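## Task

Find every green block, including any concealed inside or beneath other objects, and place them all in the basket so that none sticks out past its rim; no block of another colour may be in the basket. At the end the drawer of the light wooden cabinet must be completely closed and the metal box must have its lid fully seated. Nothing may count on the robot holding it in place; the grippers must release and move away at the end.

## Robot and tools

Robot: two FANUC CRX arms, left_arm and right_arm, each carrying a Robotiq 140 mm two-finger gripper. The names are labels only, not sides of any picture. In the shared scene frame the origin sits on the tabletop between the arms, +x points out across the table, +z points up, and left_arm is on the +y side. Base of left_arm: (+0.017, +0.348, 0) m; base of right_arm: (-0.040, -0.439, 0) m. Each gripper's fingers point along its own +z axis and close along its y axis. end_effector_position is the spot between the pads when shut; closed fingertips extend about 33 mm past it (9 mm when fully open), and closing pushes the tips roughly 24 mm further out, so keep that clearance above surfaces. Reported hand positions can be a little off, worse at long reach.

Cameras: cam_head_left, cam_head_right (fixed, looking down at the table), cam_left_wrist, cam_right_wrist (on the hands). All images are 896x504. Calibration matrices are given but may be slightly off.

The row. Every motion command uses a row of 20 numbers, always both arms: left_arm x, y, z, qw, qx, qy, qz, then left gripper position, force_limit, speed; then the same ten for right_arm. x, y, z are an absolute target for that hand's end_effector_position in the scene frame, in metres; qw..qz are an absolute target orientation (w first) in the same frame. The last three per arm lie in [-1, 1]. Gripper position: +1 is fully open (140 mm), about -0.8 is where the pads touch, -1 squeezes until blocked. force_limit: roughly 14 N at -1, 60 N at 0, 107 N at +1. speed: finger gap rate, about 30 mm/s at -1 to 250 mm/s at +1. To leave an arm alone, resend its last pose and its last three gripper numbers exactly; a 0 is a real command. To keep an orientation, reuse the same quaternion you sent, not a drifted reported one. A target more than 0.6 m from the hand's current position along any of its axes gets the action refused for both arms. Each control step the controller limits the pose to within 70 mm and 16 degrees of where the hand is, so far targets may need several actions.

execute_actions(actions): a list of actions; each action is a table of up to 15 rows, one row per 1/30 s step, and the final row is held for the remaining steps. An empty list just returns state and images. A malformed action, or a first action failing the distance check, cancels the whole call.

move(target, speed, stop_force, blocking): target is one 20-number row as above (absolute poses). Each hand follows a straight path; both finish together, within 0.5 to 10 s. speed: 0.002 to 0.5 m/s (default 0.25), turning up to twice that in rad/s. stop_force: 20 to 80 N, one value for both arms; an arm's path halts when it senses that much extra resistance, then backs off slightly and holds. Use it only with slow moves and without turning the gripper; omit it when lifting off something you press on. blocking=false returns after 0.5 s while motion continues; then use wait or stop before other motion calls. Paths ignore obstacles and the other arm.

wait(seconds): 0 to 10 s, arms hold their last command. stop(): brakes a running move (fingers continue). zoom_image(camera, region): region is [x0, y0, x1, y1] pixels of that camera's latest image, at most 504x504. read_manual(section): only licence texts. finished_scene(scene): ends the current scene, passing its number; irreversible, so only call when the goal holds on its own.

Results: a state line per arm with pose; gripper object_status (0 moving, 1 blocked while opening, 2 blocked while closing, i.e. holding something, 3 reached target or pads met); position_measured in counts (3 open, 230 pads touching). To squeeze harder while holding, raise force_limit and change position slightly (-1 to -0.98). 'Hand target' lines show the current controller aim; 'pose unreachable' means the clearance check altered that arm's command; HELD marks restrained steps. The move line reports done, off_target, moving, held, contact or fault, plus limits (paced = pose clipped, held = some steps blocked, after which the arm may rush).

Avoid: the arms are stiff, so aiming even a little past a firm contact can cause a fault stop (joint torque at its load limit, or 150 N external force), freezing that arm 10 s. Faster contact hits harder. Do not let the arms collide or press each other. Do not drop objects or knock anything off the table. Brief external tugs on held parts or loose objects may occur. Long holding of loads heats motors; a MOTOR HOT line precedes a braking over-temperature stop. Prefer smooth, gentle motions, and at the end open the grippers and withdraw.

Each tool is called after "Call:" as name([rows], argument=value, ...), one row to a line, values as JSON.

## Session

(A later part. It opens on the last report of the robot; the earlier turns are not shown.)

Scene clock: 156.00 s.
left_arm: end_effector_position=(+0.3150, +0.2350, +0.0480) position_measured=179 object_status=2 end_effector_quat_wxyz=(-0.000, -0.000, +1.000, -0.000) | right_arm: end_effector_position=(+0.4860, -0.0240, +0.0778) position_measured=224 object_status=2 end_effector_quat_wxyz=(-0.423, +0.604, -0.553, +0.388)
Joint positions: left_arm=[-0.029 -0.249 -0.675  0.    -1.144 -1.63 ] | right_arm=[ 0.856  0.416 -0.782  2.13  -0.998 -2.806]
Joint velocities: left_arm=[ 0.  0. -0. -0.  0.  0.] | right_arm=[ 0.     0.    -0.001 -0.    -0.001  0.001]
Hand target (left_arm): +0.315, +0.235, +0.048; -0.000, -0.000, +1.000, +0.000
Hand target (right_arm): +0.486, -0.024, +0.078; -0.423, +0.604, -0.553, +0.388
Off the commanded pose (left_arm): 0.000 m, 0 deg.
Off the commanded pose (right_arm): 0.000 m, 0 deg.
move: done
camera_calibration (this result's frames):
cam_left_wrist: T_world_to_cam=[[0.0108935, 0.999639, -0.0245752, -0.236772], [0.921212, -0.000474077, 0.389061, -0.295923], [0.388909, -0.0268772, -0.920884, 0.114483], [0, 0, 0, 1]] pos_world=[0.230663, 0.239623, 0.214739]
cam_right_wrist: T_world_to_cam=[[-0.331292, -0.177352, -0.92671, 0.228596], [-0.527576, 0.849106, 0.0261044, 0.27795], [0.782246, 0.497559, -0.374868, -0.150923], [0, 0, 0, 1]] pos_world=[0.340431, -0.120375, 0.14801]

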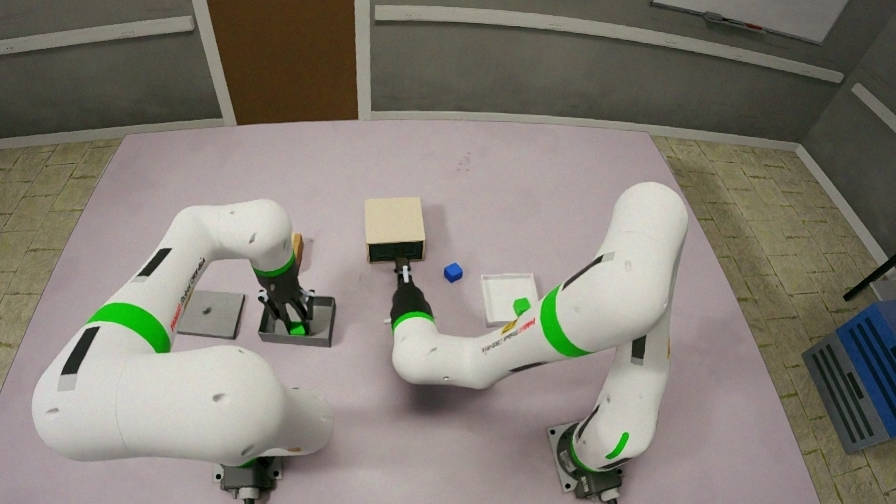

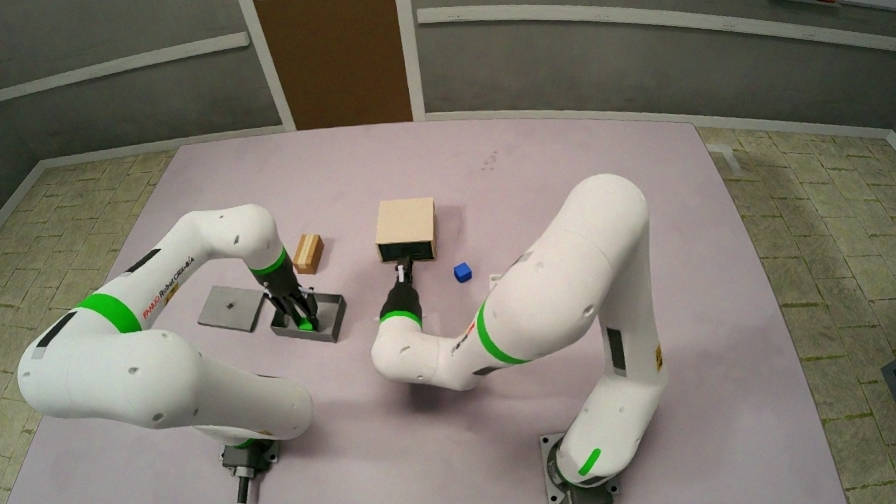

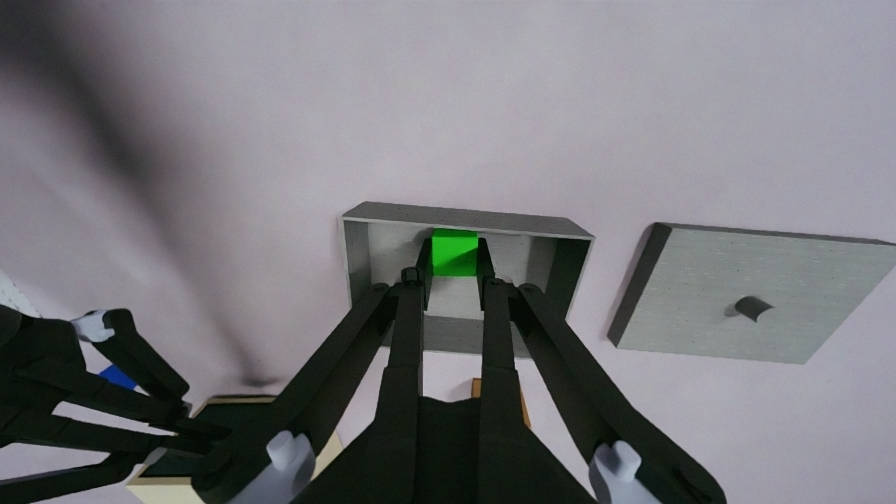

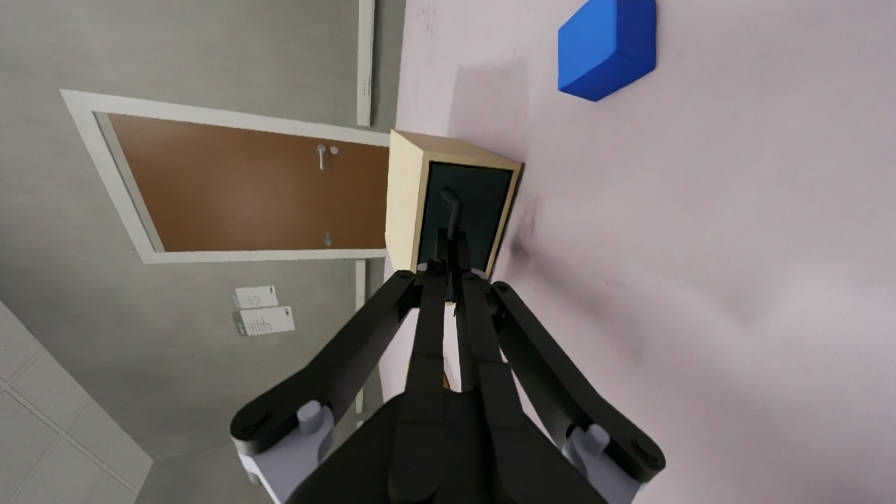

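Call:
move(target=[0.315,0.235,0.20,0,0,1,0,-1,0,0, 0.3765,-0.0343,0.075,-0.4229,0.6039,-0.5534,0.3875,-1,0.5,0], speed=0.07)

Call:
move(target=[0.315,0.235,0.20,0,0,1,0,-1,0,0, 0.3765,-0.0343,0.075,-0.4229,0.6039,-0.5534,0.3875,-0.1,0.5,0], speed=0.07)

Call:
move(target=[0.315,0.235,0.20,0,0,1,0,-1,0,0, 0.31,-0.045,0.11,-0.4229,0.6039,-0.5534,0.3875,-0.1,0.5,0], speed=0.1)

Scene clock: 166.87 s.
left_arm: end_effector_position=(+0.3149, +0.2349, +0.2000) position_measured=179 object_status=2 end_effector_quat_wxyz=(+0.000, +0.000, +1.000, -0.000) | right_arm: end_effector_position=(+0.3764, -0.0346, +0.0748) position_measured=224 object_status=2 end_effector_quat_wxyz=(-0.423, +0.604, -0.554, +0.387)
Joint positions: left_arm=[-0.029 -0.347 -0.38   0.    -1.538 -1.631] | right_arm=[ 1.17   0.34  -0.934  1.849 -1.122 -2.838]
Joint velocities: left_arm=[-0.    -0.001  0.002  0.001  0.     0.   ] | right_arm=[ 0.001  0.001 -0.001 -0.     0.     0.   ]
Hand target (left_arm): +0.315, +0.235, +0.200; +0.000, +0.000, +1.000, -0.000
Hand target (right_arm): +0.376, -0.035, +0.075; -0.423, +0.604, -0.554, +0.387
Off the commanded pose (left_arm): 0.000 m, 0 deg.
Off the commanded pose (right_arm): 0.000 m, 0 deg.
move: done
camera_calibration (this result's frames):
cam_left_wrist: T_world_to_cam=[[0.0115932, 0.999627, -0.024711, -0.233148], [0.92118, -0.00106388, 0.389135, -0.354857], [0.388964, -0.0272746, -0.920849, 0.254558], [0, 0, 0, 1]] pos_world=[0.230577, 0.239626, 0.366736]
cam_right_wrist: T_world_to_cam=[[-0.33154, -0.176996, -0.92669, 0.187734], [-0.527478, 0.849154, 0.0265277, 0.229154], [0.782207, 0.497603, -0.37489, -0.0610584], [0, 0, 0, 1]] pos_world=[0.230875, -0.130976, 0.145002]

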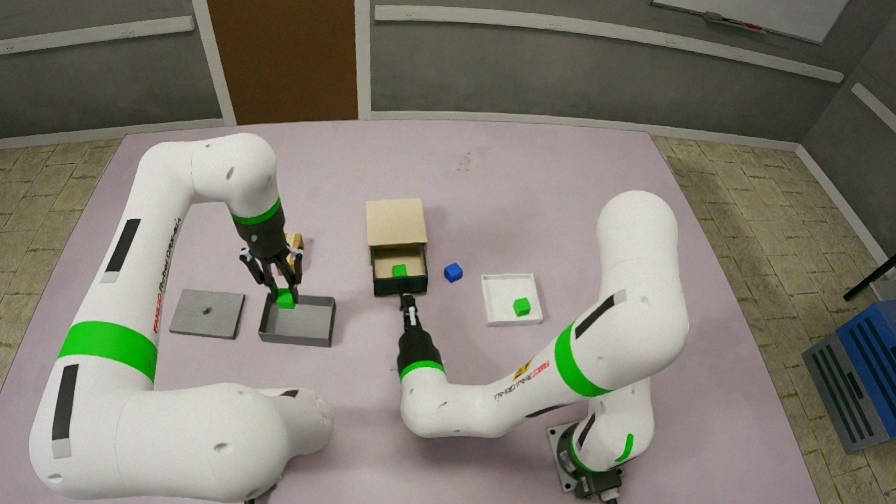

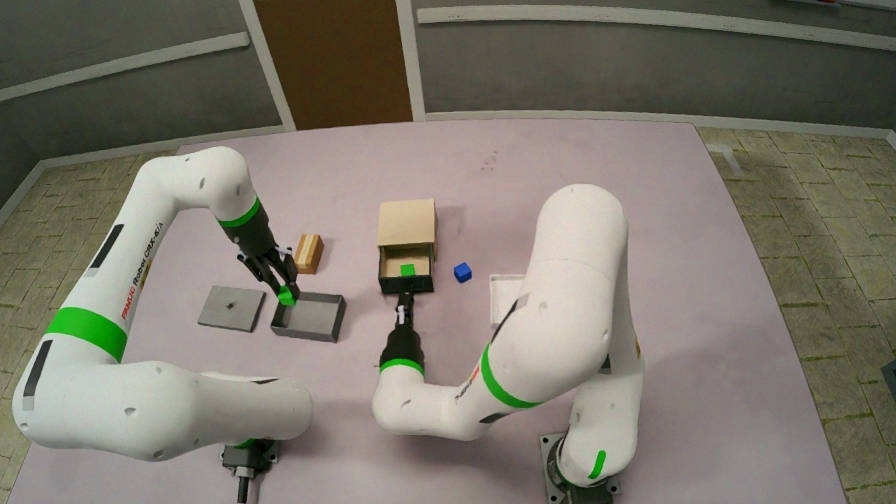

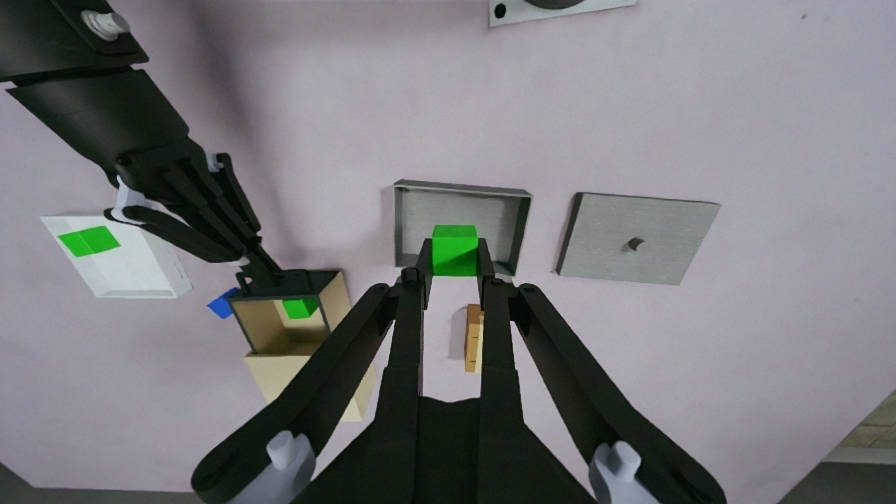

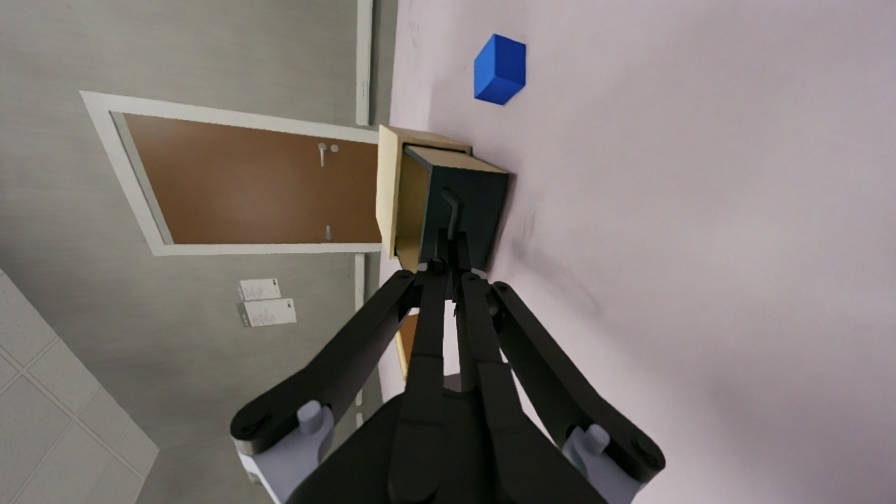

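Scene clock: 167.57 s.
left_arm: end_effector_position=(+0.3150, +0.2350, +0.2001) position_measured=179 object_status=2 end_effector_quat_wxyz=(+0.000, +0.000, +1.000, +0.000) | right_arm: end_effector_position=(+0.3765, -0.0343, +0.0751) position_measured=141 object_status=3 end_effector_quat_wxyz=(-0.423, +0.604, -0.553, +0.387)
Joint positions: left_arm=[-0.029 -0.347 -0.38   0.    -1.538 -1.63 ] | right_arm=[ 1.17   0.34  -0.933  1.848 -1.123 -2.837]
Joint velocities: left_arm=[ 0.     0.     0.     0.    -0.002  0.   ] | right_arm=[ 0.001  0.002  0.    -0.    -0.001 -0.   ]
Hand target (left_arm): +0.315, +0.235, +0.200; +0.000, -0.000, +1.000, -0.000
Hand target (right_arm): +0.376, -0.034, +0.075; -0.423, +0.604, -0.553, +0.388
Off the commanded pose (left_arm): 0.000 m, 0 deg.
Off the commanded pose (right_arm): 0.000 m, 0 deg.
move: done
camera_calibration (this result's frames):
cam_left_wrist: T_world_to_cam=[[0.0110425, 0.999639, -0.0244815, -0.233117], [0.921126, -0.000642043, 0.389263, -0.355035], [0.389107, -0.026849, -0.920801, 0.254427], [0, 0, 0, 1]] pos_world=[0.230607, 0.239636, 0.366772]
cam_right_wrist: T_world_to_cam=[[-0.331097, -0.177057, -0.926836, 0.187895], [-0.527628, 0.849069, 0.0262856, 0.228966], [0.782294, 0.497728, -0.374544, -0.0612436], [0, 0, 0, 1]] pos_world=[0.230931, -0.130657, 0.145191]

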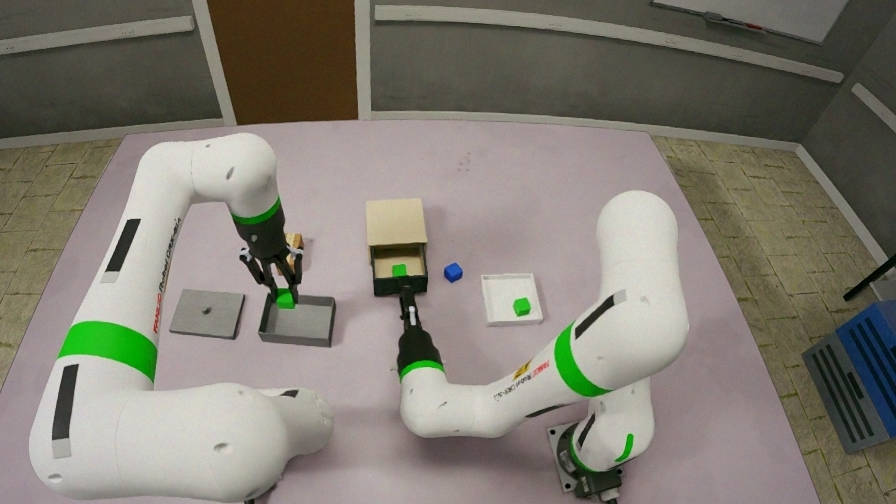

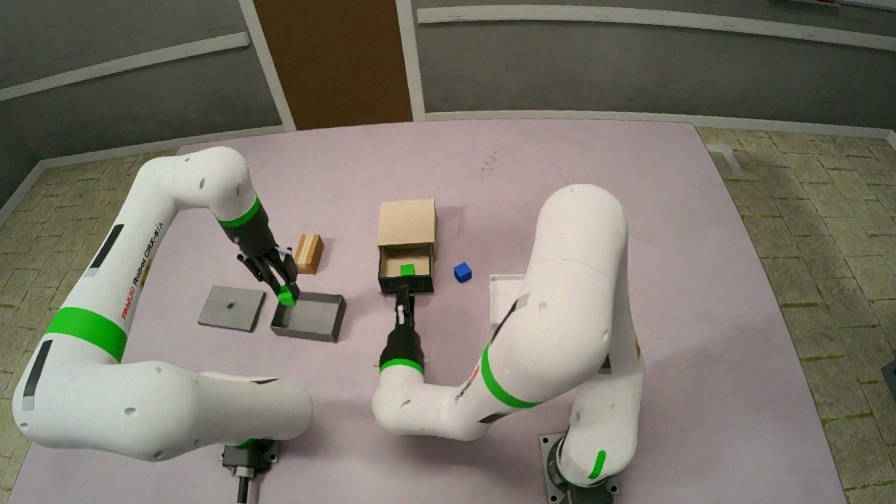

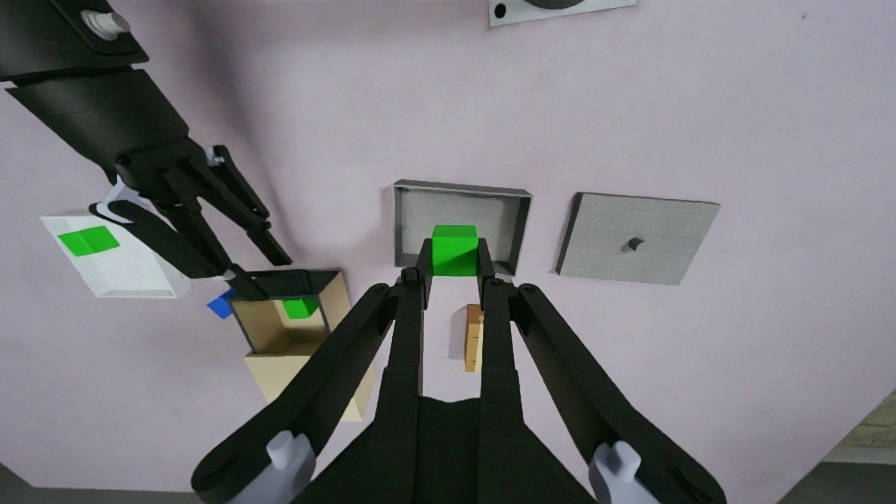

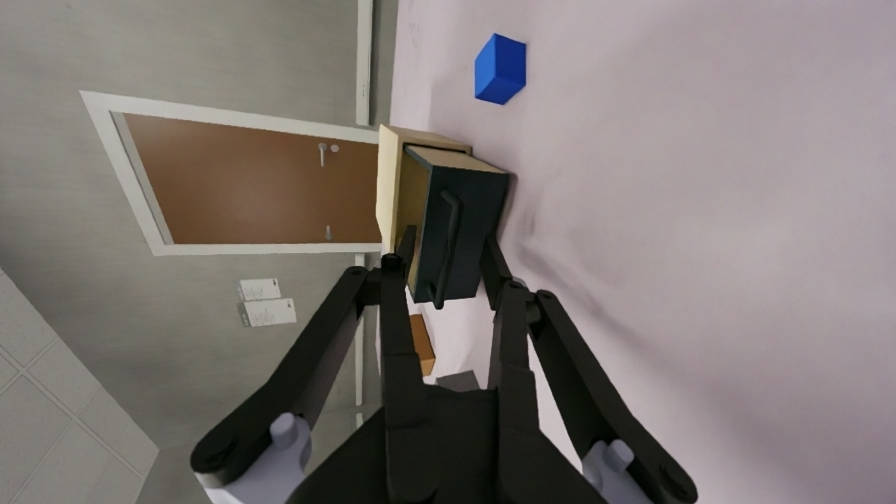

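Scene clock: 168.67 s.
left_arm: end_effector_position=(+0.3150, +0.2350, +0.2000) position_measured=179 object_status=2 end_effector_quat_wxyz=(+0.000, -0.000, +1.000, +0.000) | right_arm: end_effector_position=(+0.3099, -0.0453, +0.1098) position_measured=141 object_status=3 end_effector_quat_wxyz=(-0.423, +0.604, -0.553, +0.387)
Joint positions: left_arm=[-0.029 -0.347 -0.38  -0.    -1.538 -1.63 ] | right_arm=[ 1.441  0.215 -0.985  1.555 -1.201 -2.746]
Joint velocities: left_arm=[-0.     0.    -0.    -0.    -0.001 -0.   ] | right_arm=[ 0.001 -0.     0.001 -0.    -0.001  0.001]
Hand target (left_arm): +0.315, +0.235, +0.200; +0.000, -0.000, +1.000, +0.000
Hand target (right_arm): +0.310, -0.045, +0.110; -0.423, +0.604, -0.553, +0.387
Off the commanded pose (left_arm): 0.000 m, 0 deg.
Off the commanded pose (right_arm): 0.000 m, 0 deg.
move: done
camera_calibration (this result's frames):
cam_left_wrist: T_world_to_cam=[[0.0109911, 0.99964, -0.0244857, -0.233116], [0.921202, -0.000598267, 0.389084, -0.355018], [0.38893, -0.0268328, -0.920877, 0.254439], [0, 0, 0, 1]] pos_world=[0.230646, 0.239647, 0.366731]
cam_right_wrist: T_world_to_cam=[[-0.331573, -0.177302, -0.926619, 0.196199], [-0.527649, 0.849054, 0.0263481, 0.202251], [0.782078, 0.497666, -0.375077, 0.00945547], [0, 0, 0, 1]] pos_world=[0.164377, -0.141641, 0.18002]

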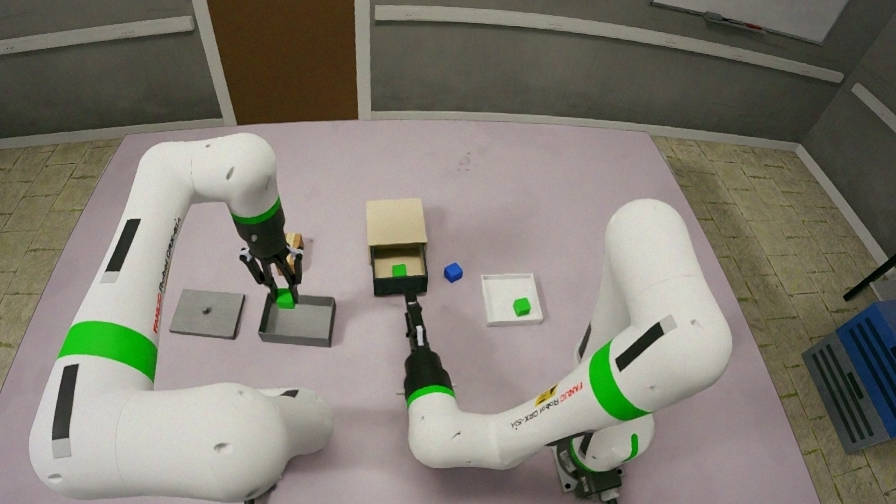

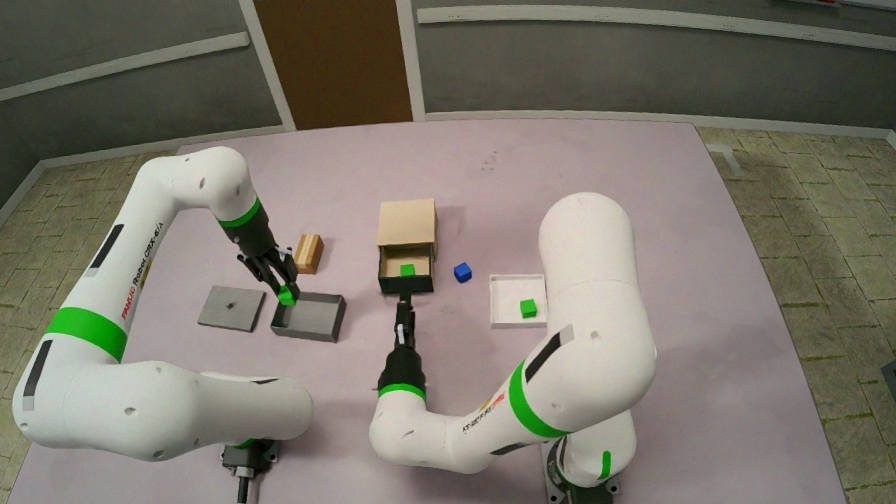

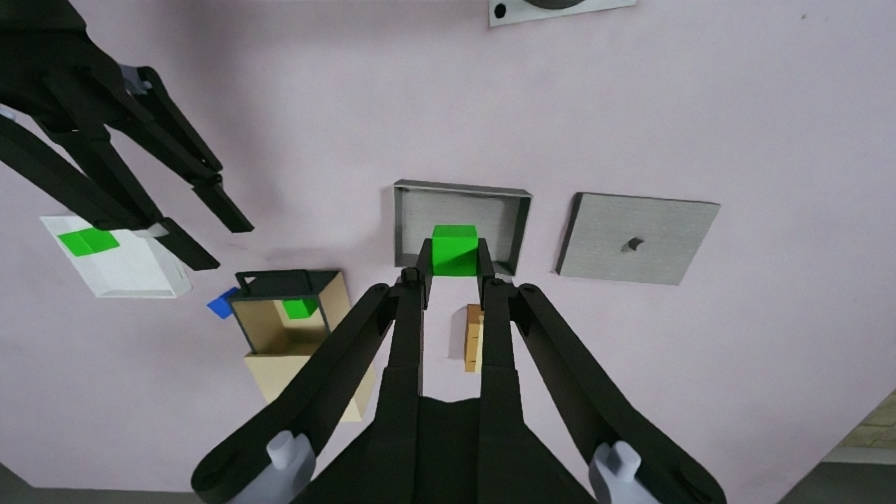

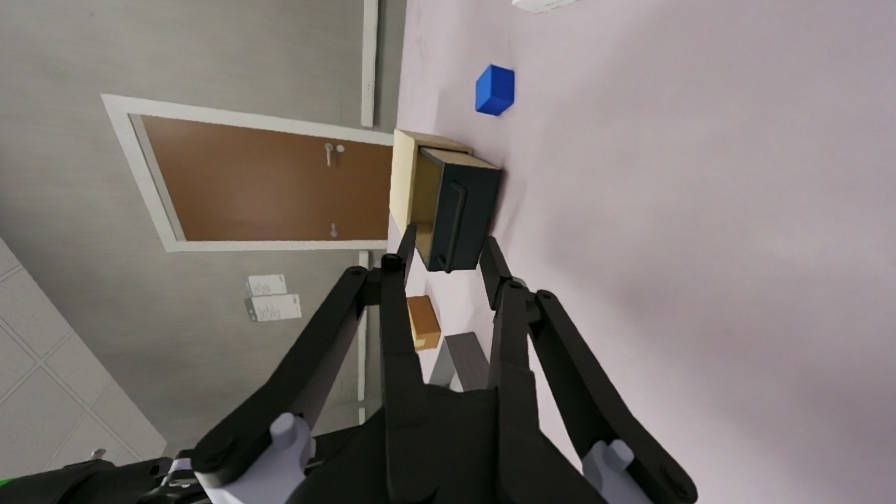

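Call:
move(target=[0.315,0.235,0.20,0,0,1,0,-1,0,0, 0.47,-0.027,0.17,0,-0.0436,0.999,0,-0.1,0,0], speed=0.3)

Scene clock: 184.67 s.
left_arm: end_effector_position=(+0.3150, +0.2350, +0.2000) position_measured=179 object_status=2 end_effector_quat_wxyz=(-0.000, -0.000, +1.000, +0.000) | right_arm: end_effector_position=(+0.4700, -0.0258, +0.1706) position_measured=141 object_status=3 end_effector_quat_wxyz=(+0.001, -0.044, +0.999, +0.000)
Joint positions: left_arm=[-0.029 -0.347 -0.38  -0.    -1.538 -1.63 ] | right_arm=[ 0.789  0.544  0.523  0.001 -1.548 -2.364]
Joint velocities: left_arm=[-0.     0.     0.     0.     0.001  0.001] | right_arm=[-0.001  0.002  0.001 -0.     0.001 -0.   ]
Hand target (left_arm): +0.315, +0.235, +0.200; -0.000, -0.000, +1.000, +0.000
Hand target (right_arm): +0.470, -0.026, +0.171; +0.001, -0.044, +0.999, +0.000
Off the commanded pose (left_arm): 0.000 m, 0 deg.
Off the commanded pose (right_arm): 0.001 m, 0 deg.
move: done
camera_calibration (this result's frames):
cam_left_wrist: T_world_to_cam=[[0.0109911, 0.99964, -0.0244858, -0.233116], [0.921202, -0.000598241, 0.389084, -0.355018], [0.388929, -0.0268328, -0.920877, 0.25444], [0, 0, 0, 1]] pos_world=[0.230646, 0.239647, 0.366731]
cam_right_wrist: T_world_to_cam=[[-0.233795, 0.972254, 0.007835, 0.13333], [0.87614, 0.207175, 0.435267, -0.477448], [0.421567, 0.108628, -0.900268, 0.146339], [0, 0, 0, 1]] pos_world=[0.387791, -0.046612, 0.338516]

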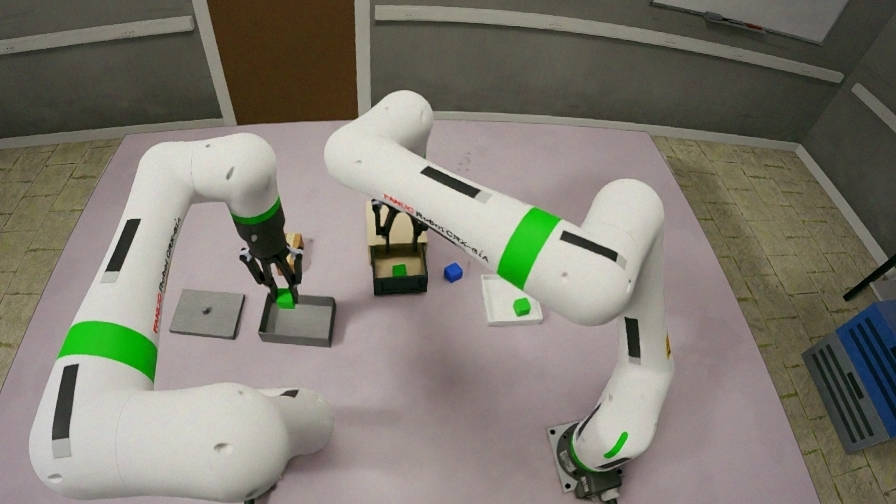

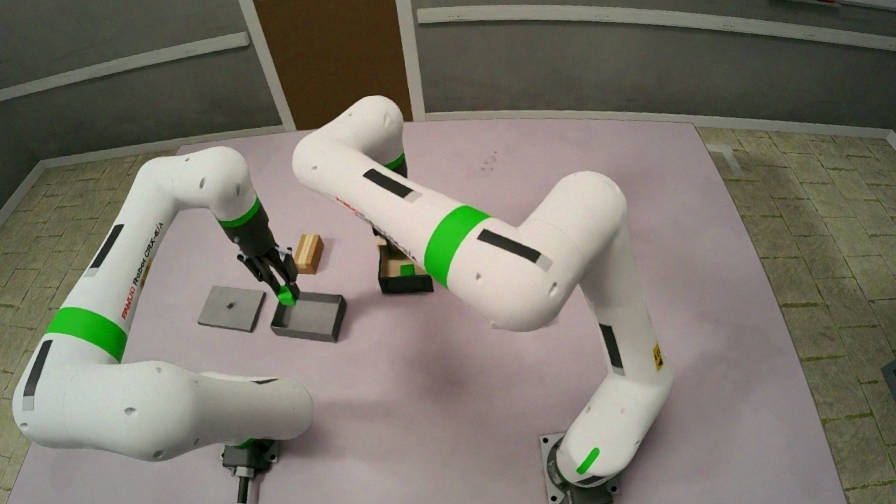

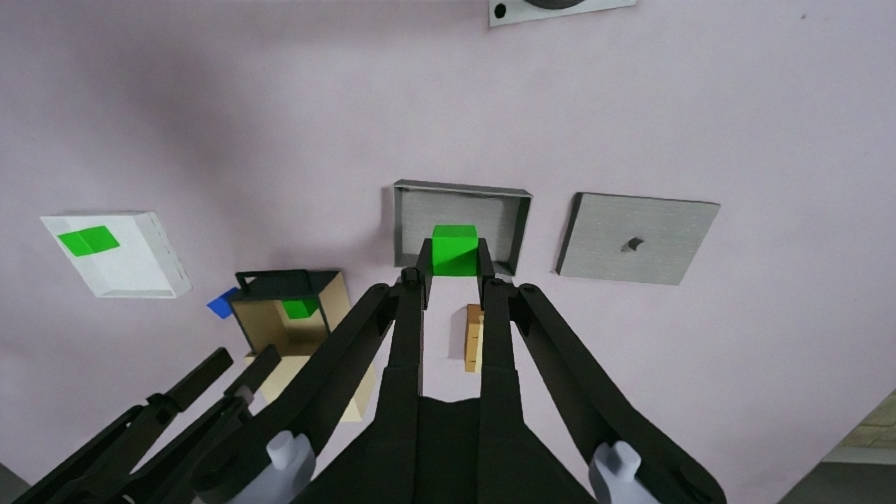

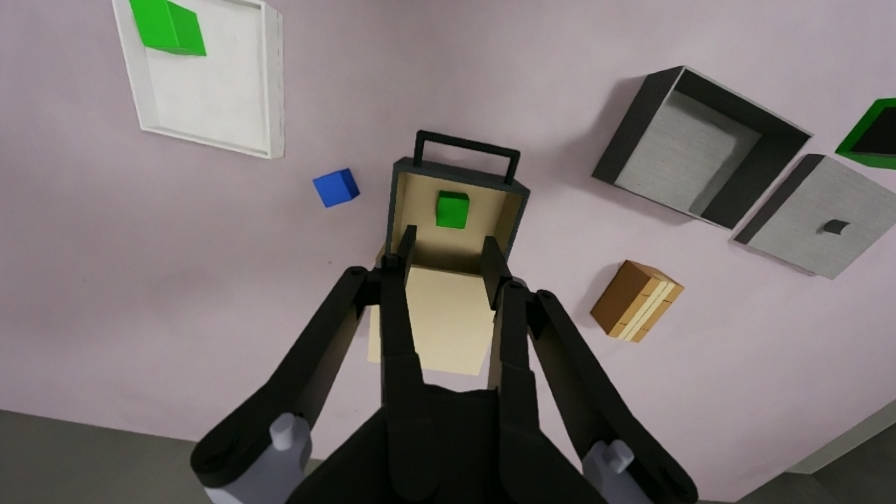

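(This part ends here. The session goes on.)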